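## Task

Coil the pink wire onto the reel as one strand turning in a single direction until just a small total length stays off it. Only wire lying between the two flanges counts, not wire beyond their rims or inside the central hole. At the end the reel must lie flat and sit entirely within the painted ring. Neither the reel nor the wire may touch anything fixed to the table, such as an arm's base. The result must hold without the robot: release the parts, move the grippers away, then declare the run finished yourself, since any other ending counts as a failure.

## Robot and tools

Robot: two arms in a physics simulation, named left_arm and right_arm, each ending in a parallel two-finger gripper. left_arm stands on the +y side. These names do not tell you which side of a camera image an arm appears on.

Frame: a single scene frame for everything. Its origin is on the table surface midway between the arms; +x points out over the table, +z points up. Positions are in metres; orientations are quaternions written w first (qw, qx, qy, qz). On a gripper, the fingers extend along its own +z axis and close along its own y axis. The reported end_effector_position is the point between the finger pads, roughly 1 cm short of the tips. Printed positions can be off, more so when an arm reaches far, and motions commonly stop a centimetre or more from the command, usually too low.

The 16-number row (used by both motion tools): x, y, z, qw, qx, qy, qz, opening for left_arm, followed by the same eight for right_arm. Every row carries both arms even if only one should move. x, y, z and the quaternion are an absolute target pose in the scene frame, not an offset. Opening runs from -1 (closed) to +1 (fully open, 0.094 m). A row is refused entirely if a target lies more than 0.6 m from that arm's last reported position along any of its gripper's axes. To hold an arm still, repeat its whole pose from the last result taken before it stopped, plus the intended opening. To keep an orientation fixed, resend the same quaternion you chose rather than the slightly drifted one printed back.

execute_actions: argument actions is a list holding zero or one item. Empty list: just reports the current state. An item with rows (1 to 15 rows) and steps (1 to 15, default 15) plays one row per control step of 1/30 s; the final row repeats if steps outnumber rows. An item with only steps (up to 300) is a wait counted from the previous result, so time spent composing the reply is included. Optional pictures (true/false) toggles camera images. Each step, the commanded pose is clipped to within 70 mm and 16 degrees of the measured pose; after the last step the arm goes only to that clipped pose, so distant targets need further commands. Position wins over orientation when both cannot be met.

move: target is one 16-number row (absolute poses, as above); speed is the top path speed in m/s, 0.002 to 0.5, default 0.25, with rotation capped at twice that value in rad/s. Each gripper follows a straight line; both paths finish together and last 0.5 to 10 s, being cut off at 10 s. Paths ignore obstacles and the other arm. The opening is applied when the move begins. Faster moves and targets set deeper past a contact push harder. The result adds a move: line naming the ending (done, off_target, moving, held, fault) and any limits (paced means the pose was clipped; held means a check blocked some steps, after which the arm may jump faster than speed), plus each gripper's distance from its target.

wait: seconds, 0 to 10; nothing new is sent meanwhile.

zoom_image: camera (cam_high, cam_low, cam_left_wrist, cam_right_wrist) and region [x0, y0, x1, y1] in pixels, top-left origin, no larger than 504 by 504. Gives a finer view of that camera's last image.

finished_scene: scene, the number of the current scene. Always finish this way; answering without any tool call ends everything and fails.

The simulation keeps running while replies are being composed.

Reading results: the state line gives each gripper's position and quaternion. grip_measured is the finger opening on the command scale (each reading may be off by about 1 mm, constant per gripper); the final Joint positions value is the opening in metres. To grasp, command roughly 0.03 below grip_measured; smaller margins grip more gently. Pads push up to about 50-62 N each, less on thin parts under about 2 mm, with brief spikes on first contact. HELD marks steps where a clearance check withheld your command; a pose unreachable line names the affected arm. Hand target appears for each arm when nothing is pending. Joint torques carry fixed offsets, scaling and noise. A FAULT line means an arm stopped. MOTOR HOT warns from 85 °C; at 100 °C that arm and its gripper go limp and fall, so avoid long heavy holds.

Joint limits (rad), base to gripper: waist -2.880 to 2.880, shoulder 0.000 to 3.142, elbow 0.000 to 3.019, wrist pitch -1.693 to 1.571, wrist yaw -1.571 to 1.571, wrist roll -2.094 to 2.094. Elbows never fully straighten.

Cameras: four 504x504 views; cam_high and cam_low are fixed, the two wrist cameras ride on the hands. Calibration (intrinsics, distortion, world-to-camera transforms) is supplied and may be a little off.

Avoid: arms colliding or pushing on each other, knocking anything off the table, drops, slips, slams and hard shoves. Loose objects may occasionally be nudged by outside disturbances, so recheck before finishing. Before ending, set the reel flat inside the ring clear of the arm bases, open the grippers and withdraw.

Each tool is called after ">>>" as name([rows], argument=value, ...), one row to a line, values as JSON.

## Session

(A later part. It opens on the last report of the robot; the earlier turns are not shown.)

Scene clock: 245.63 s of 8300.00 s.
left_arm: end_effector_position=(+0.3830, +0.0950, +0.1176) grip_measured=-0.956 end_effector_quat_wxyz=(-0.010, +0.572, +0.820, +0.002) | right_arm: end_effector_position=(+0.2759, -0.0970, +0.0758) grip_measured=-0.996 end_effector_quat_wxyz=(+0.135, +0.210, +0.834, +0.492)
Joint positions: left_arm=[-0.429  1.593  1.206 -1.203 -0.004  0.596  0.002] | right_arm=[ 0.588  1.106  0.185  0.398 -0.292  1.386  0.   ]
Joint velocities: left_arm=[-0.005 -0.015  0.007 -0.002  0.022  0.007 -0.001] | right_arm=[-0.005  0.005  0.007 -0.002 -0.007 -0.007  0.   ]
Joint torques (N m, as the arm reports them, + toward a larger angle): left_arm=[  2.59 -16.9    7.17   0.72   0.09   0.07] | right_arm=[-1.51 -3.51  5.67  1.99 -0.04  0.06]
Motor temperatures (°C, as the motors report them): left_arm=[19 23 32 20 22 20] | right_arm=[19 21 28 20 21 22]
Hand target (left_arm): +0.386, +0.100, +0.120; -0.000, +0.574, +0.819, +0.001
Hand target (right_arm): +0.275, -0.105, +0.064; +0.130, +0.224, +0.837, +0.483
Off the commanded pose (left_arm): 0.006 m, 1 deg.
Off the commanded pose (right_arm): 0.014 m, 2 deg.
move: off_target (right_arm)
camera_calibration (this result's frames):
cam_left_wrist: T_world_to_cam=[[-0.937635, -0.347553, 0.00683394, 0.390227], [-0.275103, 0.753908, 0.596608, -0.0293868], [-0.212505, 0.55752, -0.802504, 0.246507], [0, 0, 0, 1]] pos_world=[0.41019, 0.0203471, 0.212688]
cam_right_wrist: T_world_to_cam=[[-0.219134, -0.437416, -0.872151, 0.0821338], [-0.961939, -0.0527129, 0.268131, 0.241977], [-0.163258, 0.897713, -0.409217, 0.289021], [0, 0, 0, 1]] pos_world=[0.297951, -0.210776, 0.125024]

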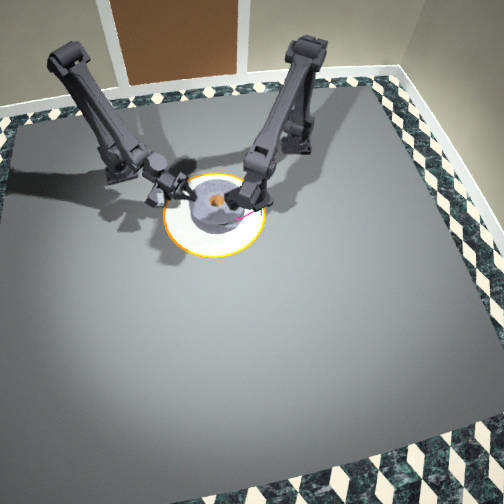

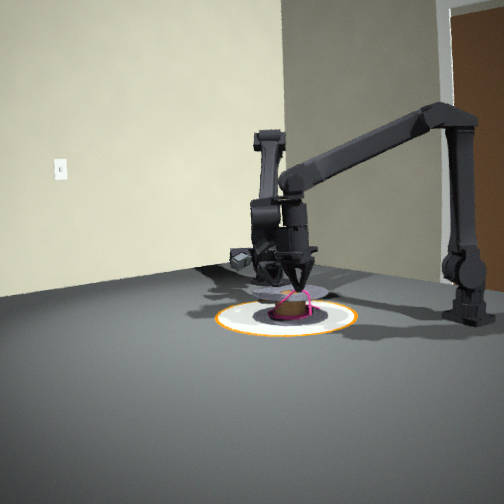

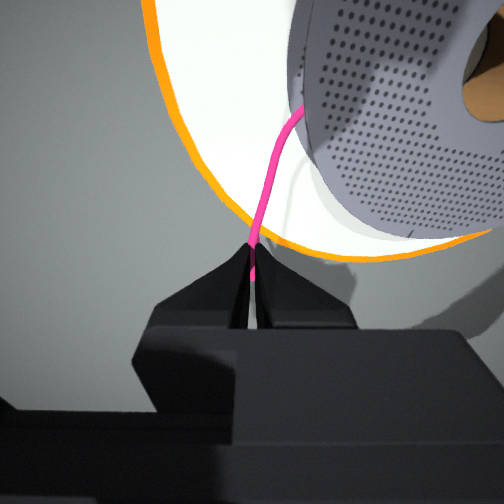

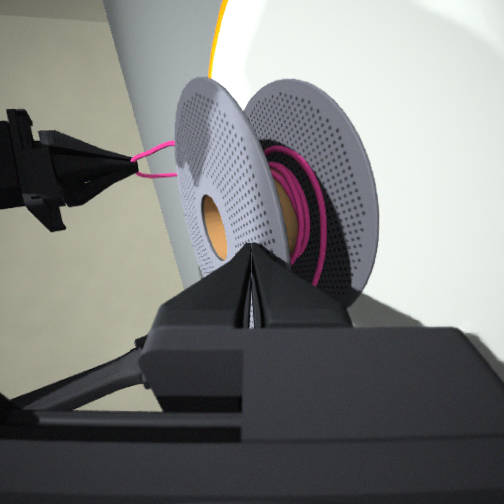

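>>> move(target=[0.385,0.105,0.08,0,0.5,0.866,0,-1,0.275,-0.105,0.064,0.13,0.224,0.837,0.483,-1], speed=0.08)

>>> move(target=[0.39,0.105,0.05,-0.211,0.366,0.785,-0.453,-1,0.275,-0.105,0.064,0.13,0.224,0.837,0.483,-1], speed=0.15)

Scene clock: 252.43 s of 8300.00 s.
left_arm: end_effector_position=(+0.3839, +0.0998, +0.0915) grip_measured=-0.956 end_effector_quat_wxyz=(+0.006, +0.513, +0.858, +0.001) | right_arm: end_effector_position=(+0.2759, -0.0970, +0.0758) grip_measured=-0.996 end_effector_quat_wxyz=(+0.135, +0.210, +0.834, +0.492)
Joint positions: left_arm=[-0.419  1.598  1.137 -1.098 -0.004  0.464  0.002] | right_arm=[ 0.588  1.106  0.185  0.398 -0.292  1.386  0.   ]
Joint velocities: left_arm=[ 0.005 -0.005  0.002  0.012 -0.037  0.007 -0.002] | right_arm=[-0.005 -0.005 -0.017 -0.007  0.007  0.007 -0.   ]
Joint torques (N m, as the arm reports them, + toward a larger angle): left_arm=[  2.48 -13.8    6.97   0.8    0.1   -0.28] | right_arm=[-1.49 -3.51  5.67  1.99 -0.05  0.06]
Motor temperatures (°C, as the motors report them): left_arm=[19 23 32 20 21 20] | right_arm=[19 21 28 20 21 22]
Hand target (left_arm): +0.386, +0.105, +0.080; -0.000, +0.500, +0.866, +0.000
Hand target (right_arm): +0.275, -0.105, +0.064; +0.130, +0.224, +0.837, +0.483
Off the commanded pose (left_arm): 0.013 m, 2 deg.
Off the commanded pose (right_arm): 0.014 m, 2 deg.
After step 90, 2.37 s passed at rest.
move: off_target (left_arm, right_arm)
camera_calibration (this result's frames):
cam_left_wrist: T_world_to_cam=[[-0.879193, -0.476373, -0.00937784, 0.38475], [-0.394784, 0.717312, 0.574116, 0.0344434], [-0.266766, 0.508461, -0.81872, 0.250373], [0, 0, 0, 1]] pos_world=[0.418659, 0.0312732, 0.188819]
cam_right_wrist: T_world_to_cam=[[-0.219134, -0.437416, -0.872151, 0.0821338], [-0.961939, -0.0527129, 0.268131, 0.241977], [-0.163258, 0.897713, -0.409217, 0.289021], [0, 0, 0, 1]] pos_world=[0.297951, -0.210776, 0.125024]

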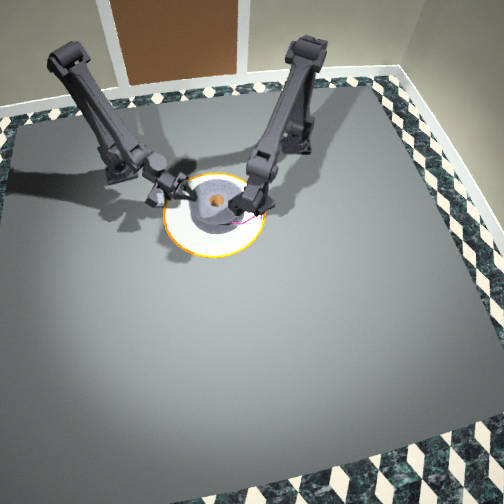

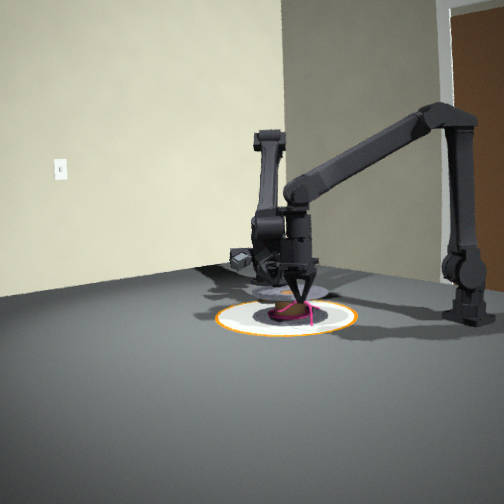

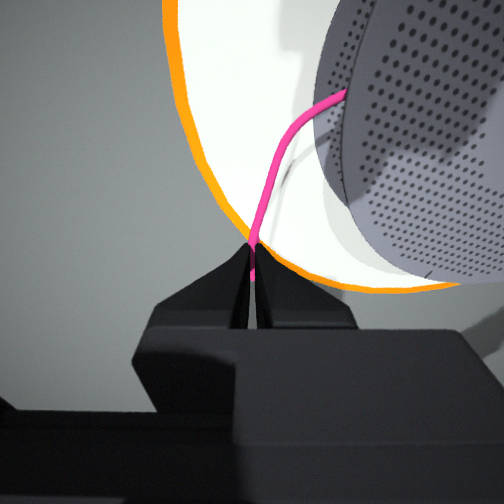

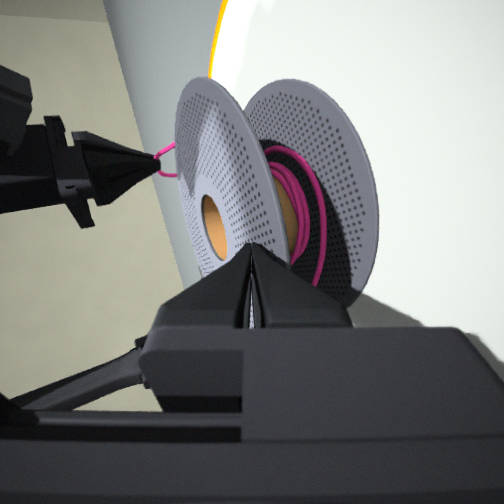

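Scene clock: 256.37 s of 8300.00 s.
left_arm: end_effector_position=(+0.3796, +0.1067, +0.0472) grip_measured=-0.956 end_effector_quat_wxyz=(-0.223, +0.361, +0.790, -0.442) | right_arm: end_effector_position=(+0.2759, -0.0970, +0.0758) grip_measured=-0.996 end_effector_quat_wxyz=(+0.135, +0.210, +0.834, +0.492)
Joint positions: left_arm=[-0.123  2.053  1.356 -1.618  0.804  0.868  0.002] | right_arm=[ 0.588  1.106  0.185  0.398 -0.292  1.386  0.   ]
Joint velocities: left_arm=[-0.005 -0.015  0.007 -0.012  0.037 -0.037 -0.001] | right_arm=[ 0.005 -0.005 -0.017  0.012  0.007 -0.007 -0.002]
Joint torques (N m, as the arm reports them, + toward a larger angle): left_arm=[  2.25 -17.93   8.78  -2.47   0.43   0.15] | right_arm=[-1.5  -3.48  5.68  2.01 -0.05  0.06]
Motor temperatures (°C, as the motors report them): left_arm=[19 23 32 20 22 20] | right_arm=[19 21 28 20 21 22]
Hand target (left_arm): +0.392, +0.106, +0.049; -0.216, +0.364, +0.788, -0.446
Hand target (right_arm): +0.275, -0.105, +0.064; +0.130, +0.224, +0.837, +0.483
Off the commanded pose (left_arm): 0.011 m, 2 deg.
Off the commanded pose (right_arm): 0.014 m, 2 deg.
move: off_target (left_arm, right_arm)
camera_calibration (this result's frames):
cam_left_wrist: T_world_to_cam=[[-0.371822, -0.351824, 0.859051, 0.137014], [-0.130767, 0.936021, 0.326748, -0.0586383], [-0.919048, 0.00915652, -0.39404, 0.490203], [0, 0, 0, 1]] pos_world=[0.493796, 0.0986029, 0.094618]
cam_right_wrist: T_world_to_cam=[[-0.219134, -0.437416, -0.872151, 0.0821338], [-0.961939, -0.0527129, 0.268131, 0.241977], [-0.163258, 0.897713, -0.409217, 0.289021], [0, 0, 0, 1]] pos_world=[0.297951, -0.210776, 0.125024]

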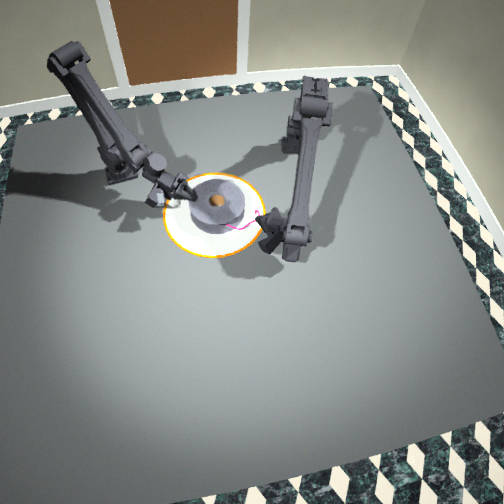

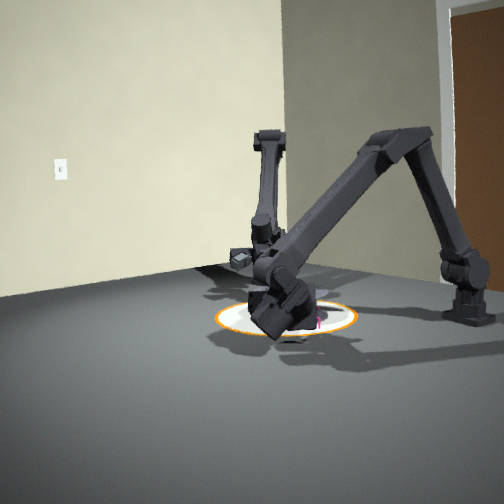

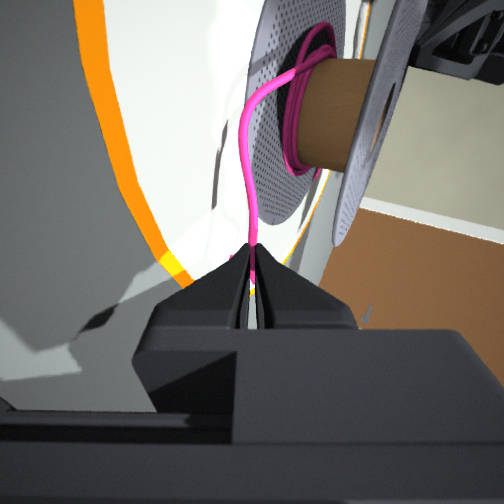

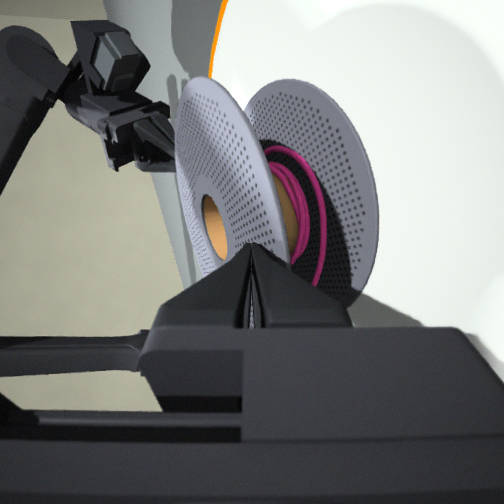

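>>> move(target=[0.39,0.105,0.035,-0.211,0.366,0.785,-0.453,-1,0.275,-0.105,0.064,0.13,0.224,0.837,0.483,-1], speed=0.05)

>>> move(target=[0.39,0.105,0.035,-0.211,0.366,0.785,-0.453,-0.8,0.275,-0.105,0.064,0.13,0.224,0.837,0.483,-1])

>>> move(target=[0.425,0.135,0.07,-0.211,0.366,0.785,-0.453,-0.8,0.275,-0.105,0.064,0.13,0.224,0.837,0.483,-1], speed=0.1)

>>> move(target=[0.34,0.2,0.16,0,0.5,0.866,0,-0.7,0.275,-0.105,0.064,0.13,0.224,0.837,0.483,-1])

Scene clock: 263.10 s of 8300.00 s.
left_arm: end_effector_position=(+0.3794, +0.1051, +0.0421) grip_measured=-0.956 end_effector_quat_wxyz=(-0.223, +0.360, +0.786, -0.449) | right_arm: end_effector_position=(+0.2759, -0.0970, +0.0758) grip_measured=-0.996 end_effector_quat_wxyz=(+0.135, +0.210, +0.834, +0.492)
Joint positions: left_arm=[-0.123  2.07   1.358 -1.618  0.818  0.884  0.002] | right_arm=[ 0.588  1.106  0.185  0.398 -0.292  1.386  0.   ]
Joint velocities: left_arm=[ 0.005 -0.005 -0.002 -0.002  0.037 -0.022 -0.   ] | right_arm=[-0.015  0.005 -0.002 -0.012 -0.007 -0.037  0.   ]
Joint torques (N m, as the arm reports them, + toward a larger angle): left_arm=[  2.15 -17.87   7.3   -0.82   0.41   0.14] | right_arm=[-1.49 -3.49  5.67  1.99 -0.05  0.06]
Motor temperatures (°C, as the motors report them): left_arm=[19 24 32 20 22 20] | right_arm=[19 21 28 20 21 22]
Hand target (left_arm): +0.390, +0.105, +0.035; -0.211, +0.366, +0.785, -0.453
Hand target (right_arm): +0.275, -0.105, +0.064; +0.130, +0.224, +0.837, +0.483
Off the commanded pose (left_arm): 0.013 m, 2 deg.
Off the commanded pose (right_arm): 0.014 m, 2 deg.
After step 90, 2.90 s passed at rest.
move: off_target (left_arm, right_arm)
camera_calibration (this result's frames):
cam_left_wrist: T_world_to_cam=[[-0.364116, -0.338915, 0.8675, 0.136097], [-0.129038, 0.940815, 0.313396, -0.0561058], [-0.922371, 0.0021716, -0.386298, 0.489714], [0, 0, 0, 1]] pos_world=[0.494013, 0.0978469, 0.088695]
cam_right_wrist: T_world_to_cam=[[-0.219134, -0.437416, -0.872151, 0.0821338], [-0.961939, -0.0527129, 0.268131, 0.241977], [-0.163258, 0.897713, -0.409217, 0.289021], [0, 0, 0, 1]] pos_world=[0.297951, -0.210776, 0.125024]

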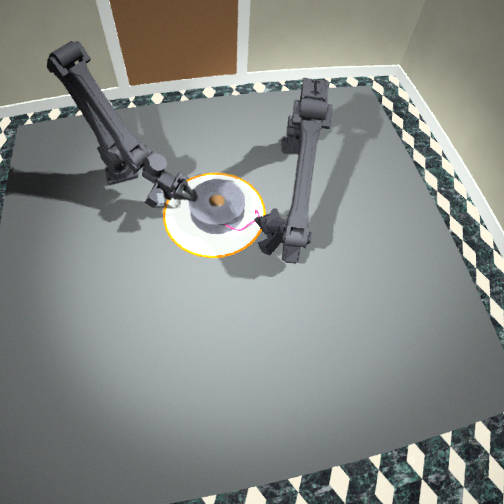

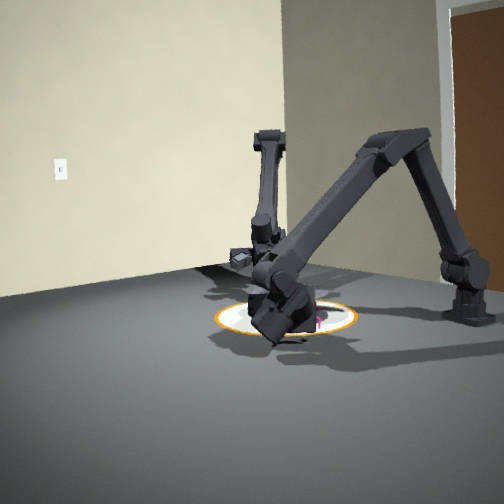

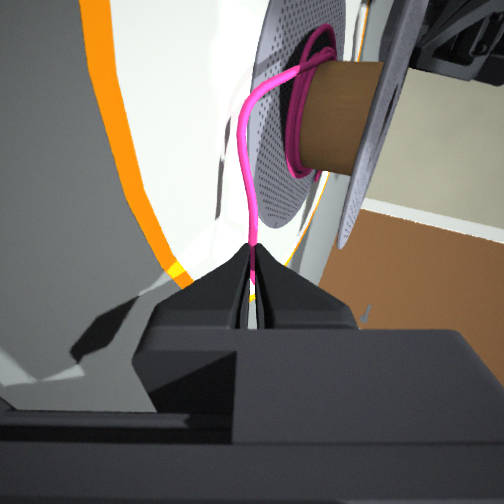

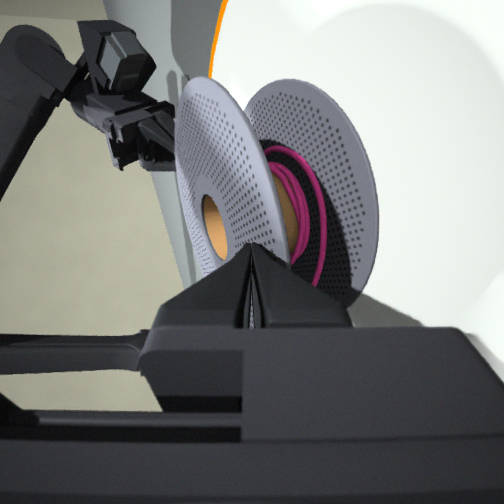

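Scene clock: 263.80 s of 8300.00 s.
left_arm: end_effector_position=(+0.3794, +0.1051, +0.0421) grip_measured=-0.803 end_effector_quat_wxyz=(-0.223, +0.361, +0.786, -0.450) | right_arm: end_effector_position=(+0.2759, -0.0970, +0.0758) grip_measured=-0.996 end_effector_quat_wxyz=(+0.135, +0.210, +0.834, +0.492)
Joint positions: left_arm=[-0.123  2.07   1.358 -1.618  0.818  0.885  0.009] | right_arm=[ 0.588  1.106  0.185  0.398 -0.292  1.386  0.   ]
Joint velocities: left_arm=[-0.005 -0.015 -0.002  0.002  0.051  0.051  0.   ] | right_arm=[-0.015 -0.034 -0.007  0.002  0.022 -0.007  0.   ]
Joint torques (N m, as the arm reports them, + toward a larger angle): left_arm=[  2.14 -18.02   7.31  -0.84   0.43   0.18] | right_arm=[-1.52 -3.48  5.67  2.   -0.04  0.06]
Motor temperatures (°C, as the motors report them): left_arm=[19 24 32 20 22 20] | right_arm=[19 21 28 20 21 22]
Hand target (left_arm): +0.390, +0.105, +0.035; -0.211, +0.366, +0.785, -0.453
Hand target (right_arm): +0.275, -0.105, +0.064; +0.130, +0.224, +0.837, +0.483
Off the commanded pose (left_arm): 0.013 m, 2 deg.
Off the commanded pose (right_arm): 0.014 m, 2 deg.
move: off_target (left_arm, right_arm)
camera_calibration (this result's frames):
cam_left_wrist: T_world_to_cam=[[-0.36485, -0.338037, 0.867534, 0.136282], [-0.1287, 0.94113, 0.312588, -0.0562335], [-0.922129, 0.00239646, -0.386876, 0.489622], [0, 0, 0, 1]] pos_world=[0.49398, 0.0978179, 0.0887722]
cam_right_wrist: T_world_to_cam=[[-0.219134, -0.437416, -0.872151, 0.0821338], [-0.961939, -0.0527129, 0.268131, 0.241977], [-0.163258, 0.897713, -0.409217, 0.289021], [0, 0, 0, 1]] pos_world=[0.297951, -0.210776, 0.125024]

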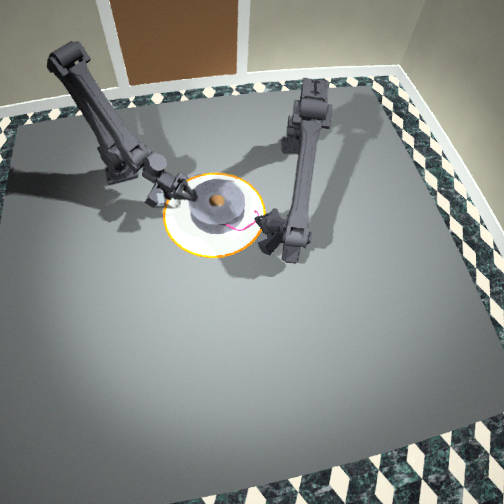

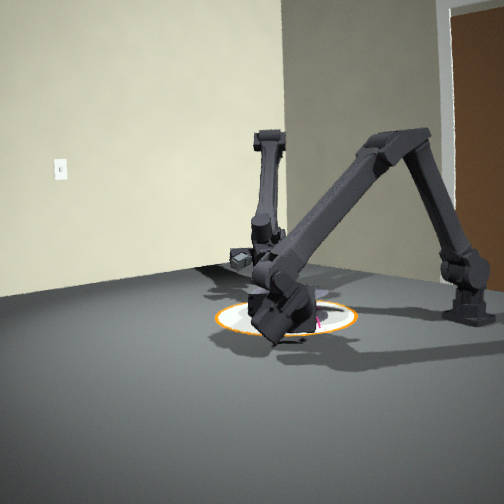

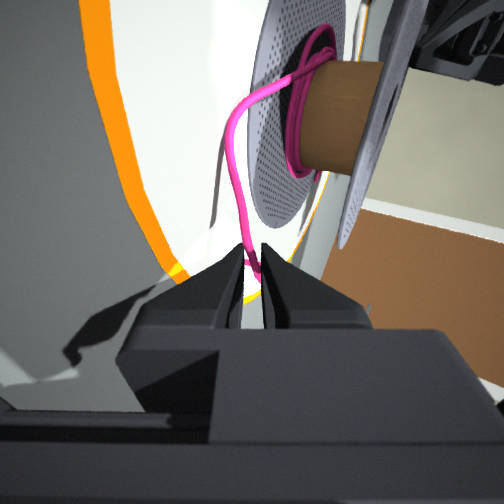

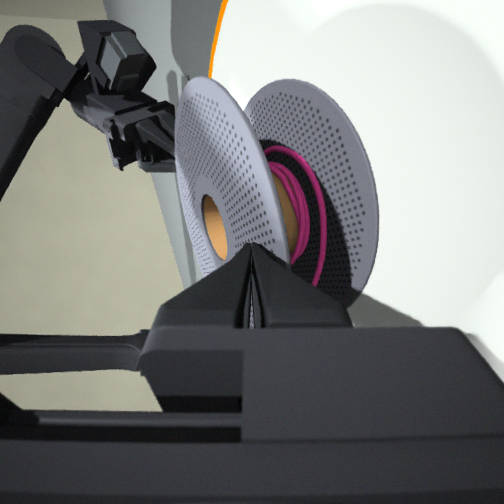

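Scene clock: 264.73 s of 8300.00 s.
left_arm: end_effector_position=(+0.4115, +0.1351, +0.0568) grip_measured=-0.803 end_effector_quat_wxyz=(-0.205, +0.351, +0.798, -0.446) | right_arm: end_effector_position=(+0.2759, -0.0970, +0.0758) grip_measured=-0.996 end_effector_quat_wxyz=(+0.135, +0.210, +0.834, +0.492)
Joint positions: left_arm=[-0.045  2.07   1.421 -1.676  0.78   0.912  0.009] | right_arm=[ 0.588  1.106  0.185  0.398 -0.292  1.386  0.   ]
Joint velocities: left_arm=[-0.024 -0.005 -0.007 -0.007 -0.11   0.051 -0.   ] | right_arm=[-0.015  0.005  0.007 -0.012 -0.007  0.051  0.   ]
Joint torques (N m, as the arm reports them, + toward a larger angle): left_arm=[  2.05 -21.35   9.02  -2.51   0.14   0.13] | right_arm=[-1.5  -3.47  5.68  2.   -0.05  0.06]
Motor temperatures (°C, as the motors report them): left_arm=[19 24 32 20 22 20] | right_arm=[19 21 28 20 21 22]
Hand target (left_arm): +0.424, +0.135, +0.070; -0.190, +0.362, +0.798, -0.444
Hand target (right_arm): +0.275, -0.105, +0.064; +0.130, +0.224, +0.837, +0.483
Off the commanded pose (left_arm): 0.019 m, 2 deg.
Off the commanded pose (right_arm): 0.014 m, 2 deg.
joint sent to its limit (left arm) — the command would take joint 4 (wrist pitch) past its lower limit, so that joint was sent only as far as its limit.
move: off_target (left_arm, right_arm)
camera_calibration (this result's frames):
cam_left_wrist: T_world_to_cam=[[-0.375611, -0.358698, 0.854548, 0.153328], [-0.173641, 0.932973, 0.315294, -0.0655248], [-0.910366, -0.0299569, -0.412719, 0.525831], [0, 0, 0, 1]] pos_world=[0.524912, 0.131884, 0.106654]
cam_right_wrist: T_world_to_cam=[[-0.219134, -0.437416, -0.872151, 0.0821338], [-0.961939, -0.0527129, 0.268131, 0.241977], [-0.163258, 0.897713, -0.409217, 0.289021], [0, 0, 0, 1]] pos_world=[0.297951, -0.210776, 0.125024]

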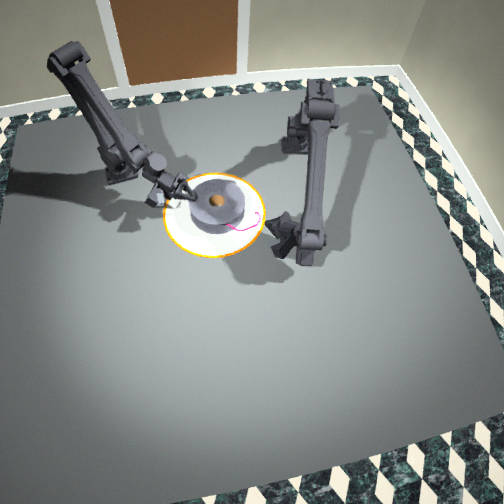

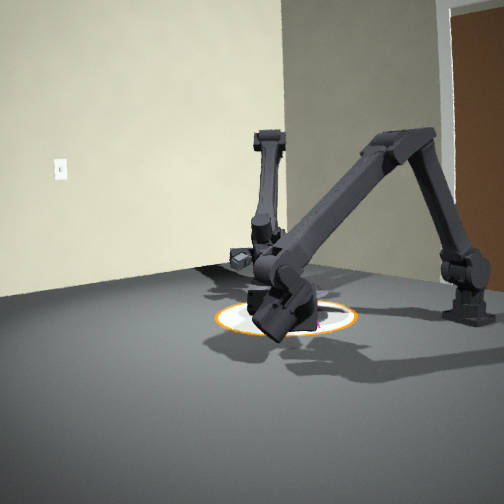

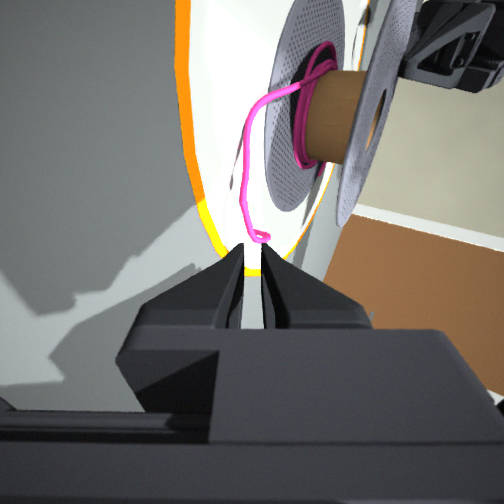

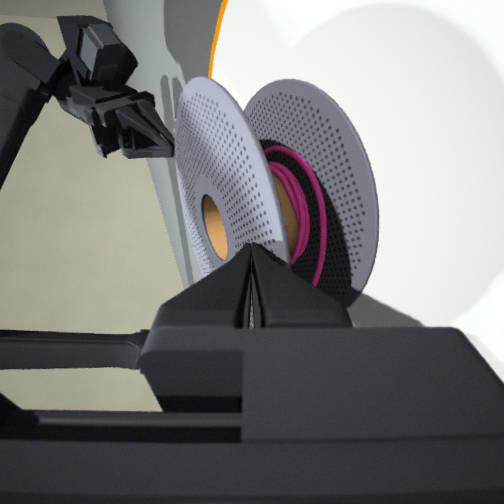

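Scene clock: 267.20 s of 8300.00 s.
left_arm: end_effector_position=(+0.3391, +0.2022, +0.1658) grip_measured=-0.703 end_effector_quat_wxyz=(+0.005, +0.502, +0.865, -0.008) | right_arm: end_effector_position=(+0.2759, -0.0970, +0.0758) grip_measured=-0.996 end_effector_quat_wxyz=(+0.135, +0.210, +0.834, +0.492)
Joint positions: left_arm=[-0.245  1.295  1.025 -1.293  0.016  0.612  0.014] | right_arm=[ 0.588  1.106  0.185  0.398 -0.292  1.386  0.   ]
Joint velocities: left_arm=[ 0.005 -0.005  0.007 -0.012 -0.066 -0.081 -0.   ] | right_arm=[ 0.005  0.005 -0.012 -0.002 -0.007 -0.037  0.   ]
Joint torques (N m, as the arm reports them, + toward a larger angle): left_arm=[  0.75 -10.09   7.46   0.88  -0.15  -0.28] | right_arm=[-1.5  -3.53  5.68  2.01 -0.04  0.06]
Motor temperatures (°C, as the motors report them): left_arm=[19 24 32 20 22 20] | right_arm=[19 21 28 20 21 22]
Hand target (left_arm): +0.338, +0.200, +0.161; +0.007, +0.499, +0.867, -0.005
Hand target (right_arm): +0.275, -0.105, +0.064; +0.130, +0.224, +0.837, +0.483
Off the commanded pose (left_arm): 0.006 m, 1 deg.
Off the commanded pose (right_arm): 0.014 m, 2 deg.
move: off_target (right_arm)
camera_calibration (this result's frames):
cam_left_wrist: T_world_to_cam=[[-0.866652, -0.498852, 0.00779069, 0.392288], [-0.40655, 0.715175, 0.568543, -0.0940348], [-0.289191, 0.489562, -0.822616, 0.259218], [0, 0, 0, 1]] pos_world=[0.376711, 0.136041, 0.263644]
cam_right_wrist: T_world_to_cam=[[-0.219134, -0.437416, -0.872151, 0.0821338], [-0.961939, -0.0527129, 0.268131, 0.241977], [-0.163258, 0.897713, -0.409217, 0.289021], [0, 0, 0, 1]] pos_world=[0.297951, -0.210776, 0.125024]

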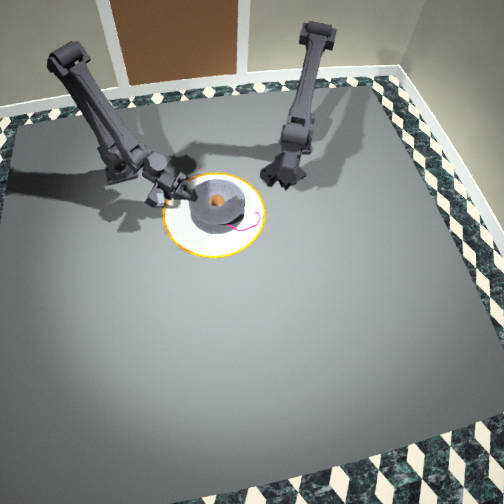

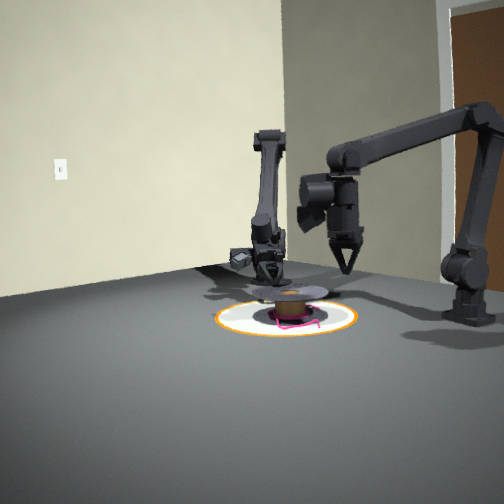

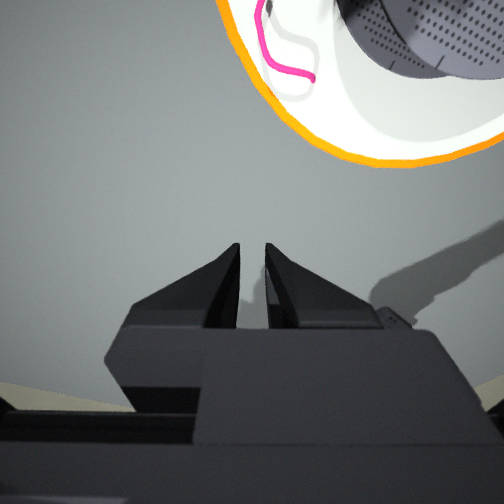

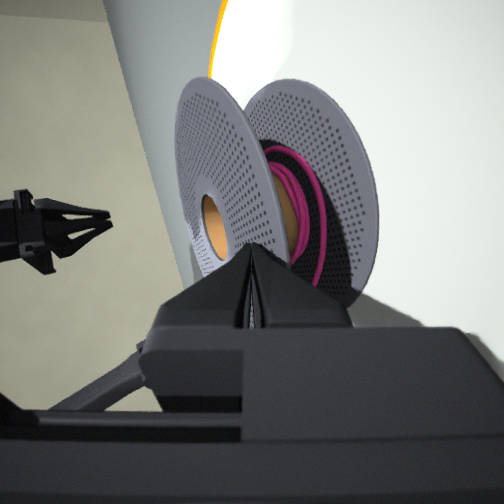

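>>> move(target=[0.345,0.115,0.045,0.023,-0.128,0.976,-0.172,-0.6,0.275,-0.105,0.064,0.13,0.224,0.837,0.483,-1], speed=0.25)

Scene clock: 276.73 s of 8300.00 s.
left_arm: end_effector_position=(+0.3511, +0.1168, +0.0536) grip_measured=-0.603 end_effector_quat_wxyz=(+0.024, -0.124, +0.977, -0.174) | right_arm: end_effector_position=(+0.2759, -0.0970, +0.0758) grip_measured=-0.996 end_effector_quat_wxyz=(+0.135, +0.210, +0.834, +0.492)
Joint positions: left_arm=[-0.326  1.439  0.799 -0.676  0.246 -0.805  0.019] | right_arm=[ 0.588  1.106  0.185  0.398 -0.292  1.386  0.   ]
Joint velocities: left_arm=[-0.005 -0.015 -0.012  0.007 -0.007 -0.081 -0.   ] | right_arm=[ 0.005 -0.005  0.012  0.012  0.022  0.007 -0.001]
Joint torques (N m, as the arm reports them, + toward a larger angle): left_arm=[  0.41 -10.25   6.52   1.48   0.08  -0.25] | right_arm=[-1.51 -3.48  5.68  1.99 -0.05  0.06]
Motor temperatures (°C, as the motors report them): left_arm=[19 23 31 20 22 20] | right_arm=[19 21 28 20 21 22]
Hand target (left_arm): +0.347, +0.114, +0.045; +0.019, -0.127, +0.976, -0.173
Hand target (right_arm): +0.275, -0.105, +0.064; +0.130, +0.224, +0.837, +0.483
Off the commanded pose (left_arm): 0.011 m, 1 deg.
Off the commanded pose (right_arm): 0.014 m, 2 deg.
After step 90, 3.27 s passed at rest.
move: off_target (left_arm, right_arm)
camera_calibration (this result's frames):
cam_left_wrist: T_world_to_cam=[[0.236652, -0.908376, 0.344746, 0.00336501], [-0.839331, -0.0124039, 0.543479, 0.273987], [-0.489407, -0.417971, -0.765363, 0.385446], [0, 0, 0, 1]] pos_world=[0.41781, 0.167561, 0.14494]
cam_right_wrist: T_world_to_cam=[[-0.219134, -0.437416, -0.872151, 0.0821338], [-0.961939, -0.0527129, 0.268131, 0.241977], [-0.163258, 0.897713, -0.409217, 0.289021], [0, 0, 0, 1]] pos_world=[0.297951, -0.210776, 0.125024]

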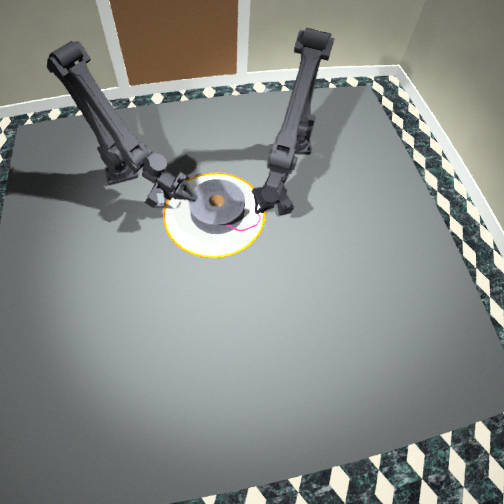

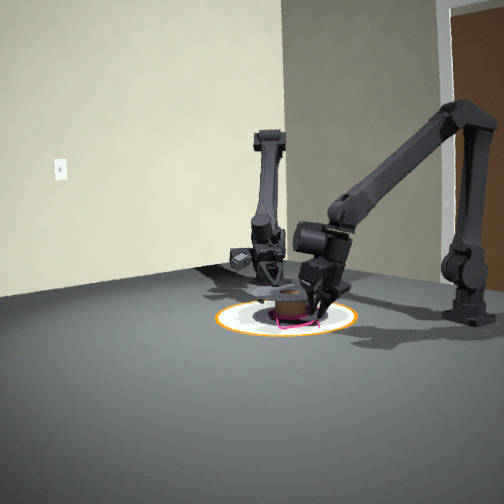

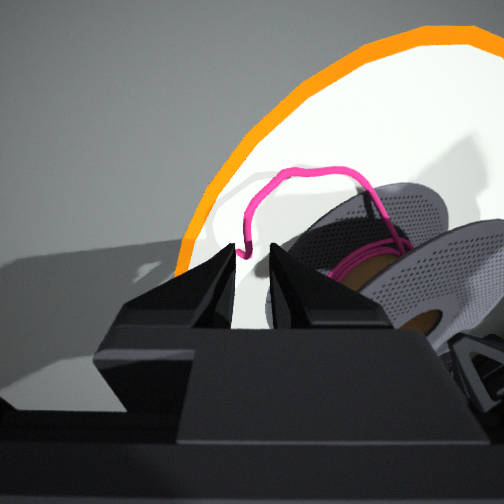

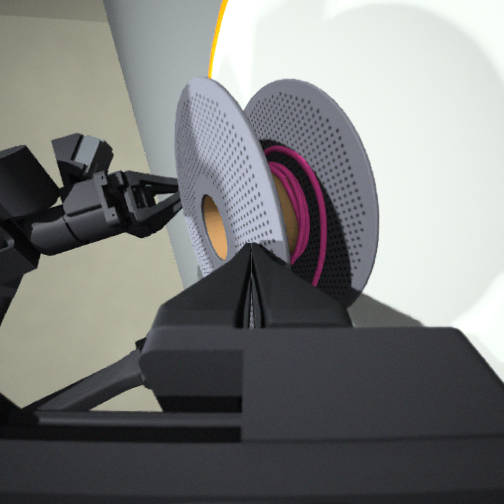

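>>> move(target=[0.339,0.110,0.02,0.023,-0.128,0.976,-0.172,-0.6,0.275,-0.105,0.064,0.13,0.224,0.837,0.483,-1], speed=0.05)

>>> zoom_image(camera="cam_low", region=[240,270,370,345])

Scene clock: 280.43 s of 8300.00 s.
left_arm: end_effector_position=(+0.3431, +0.1119, +0.0275) grip_measured=-0.603 end_effector_quat_wxyz=(+0.025, -0.125, +0.976, -0.175) | right_arm: end_effector_position=(+0.2759, -0.0970, +0.0758) grip_measured=-0.996 end_effector_quat_wxyz=(+0.135, +0.210, +0.834, +0.492)
Joint positions: left_arm=[-0.349  1.479  0.753 -0.581  0.241 -0.83   0.019] | right_arm=[ 0.588  1.106  0.185  0.398 -0.292  1.386  0.   ]
Joint velocities: left_arm=[-0.005 -0.005 -0.007 -0.007 -0.007  0.007  0.   ] | right_arm=[-0.005  0.005  0.017 -0.012 -0.007 -0.022 -0.001]
Joint torques (N m, as the arm reports them, + toward a larger angle): left_arm=[  0.44 -10.24   6.16   1.49  -0.12  -0.25] | right_arm=[-1.53 -3.49  5.68  2.   -0.05  0.06]
Motor temperatures (°C, as the motors report them): left_arm=[19 23 31 20 22 20] | right_arm=[19 21 28 20 21 22]
Hand target (left_arm): +0.339, +0.110, +0.020; +0.022, -0.128, +0.976, -0.172
Hand target (right_arm): +0.275, -0.105, +0.064; +0.130, +0.224, +0.837, +0.483
Off the commanded pose (left_arm): 0.009 m, 1 deg.
Off the commanded pose (right_arm): 0.014 m, 2 deg.
move: off_target (right_arm)
camera_calibration (this result's frames):
cam_left_wrist: T_world_to_cam=[[0.238082, -0.907232, 0.346767, 0.00913179], [-0.840189, -0.0132715, 0.542131, 0.28183], [-0.487237, -0.420421, -0.765406, 0.358996], [0, 0, 0, 1]] pos_world=[0.409532, 0.162954, 0.118822]
cam_right_wrist: T_world_to_cam=[[-0.219134, -0.437416, -0.872151, 0.0821338], [-0.961939, -0.0527129, 0.268131, 0.241977], [-0.163258, 0.897713, -0.409217, 0.289021], [0, 0, 0, 1]] pos_world=[0.297951, -0.210776, 0.125024]

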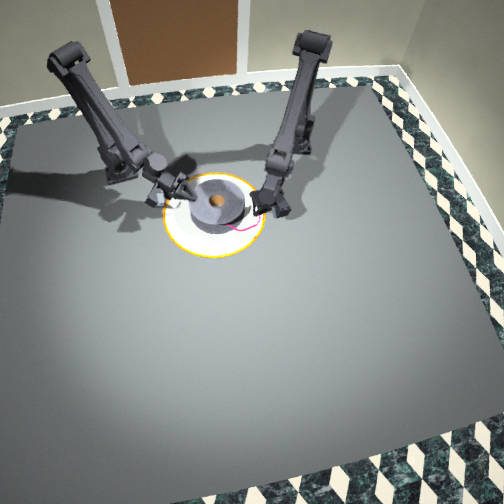

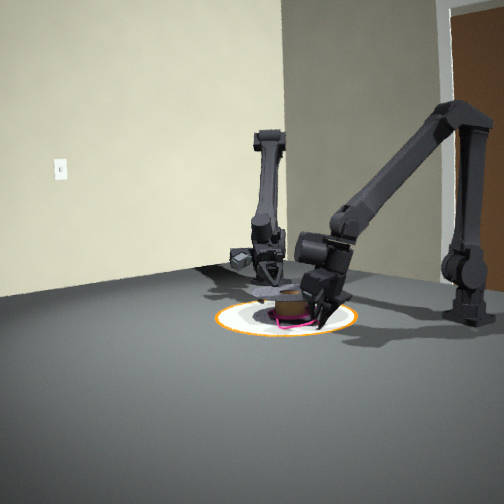

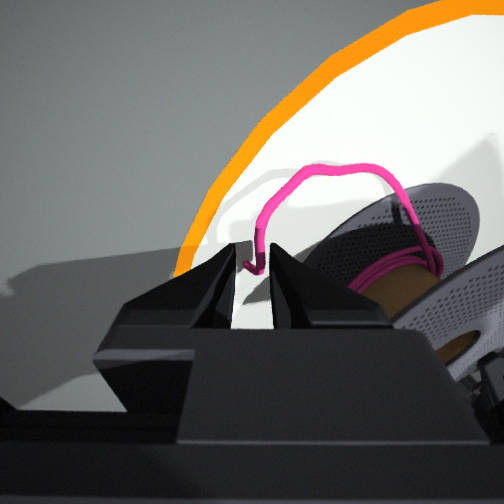

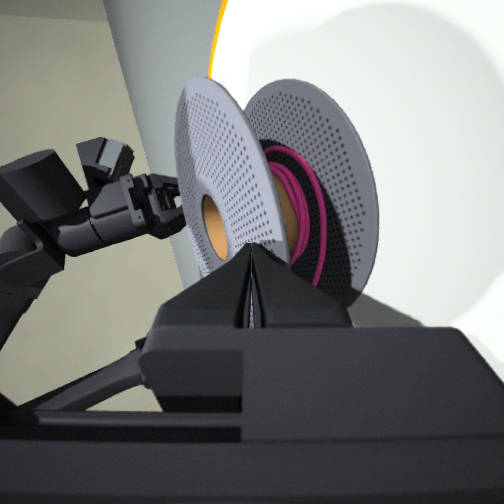

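Region (240, 270, 370, 345) of cam_low's 504x504 image, scaled by 3.877, with more detail than that image has; it fills the top 291 rows of this view, and the rest is white.

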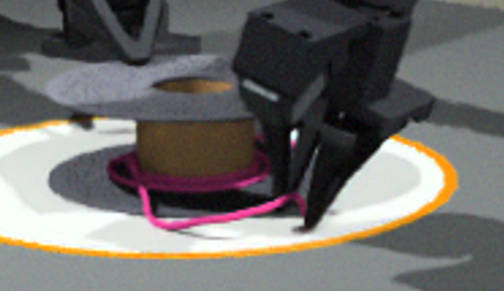

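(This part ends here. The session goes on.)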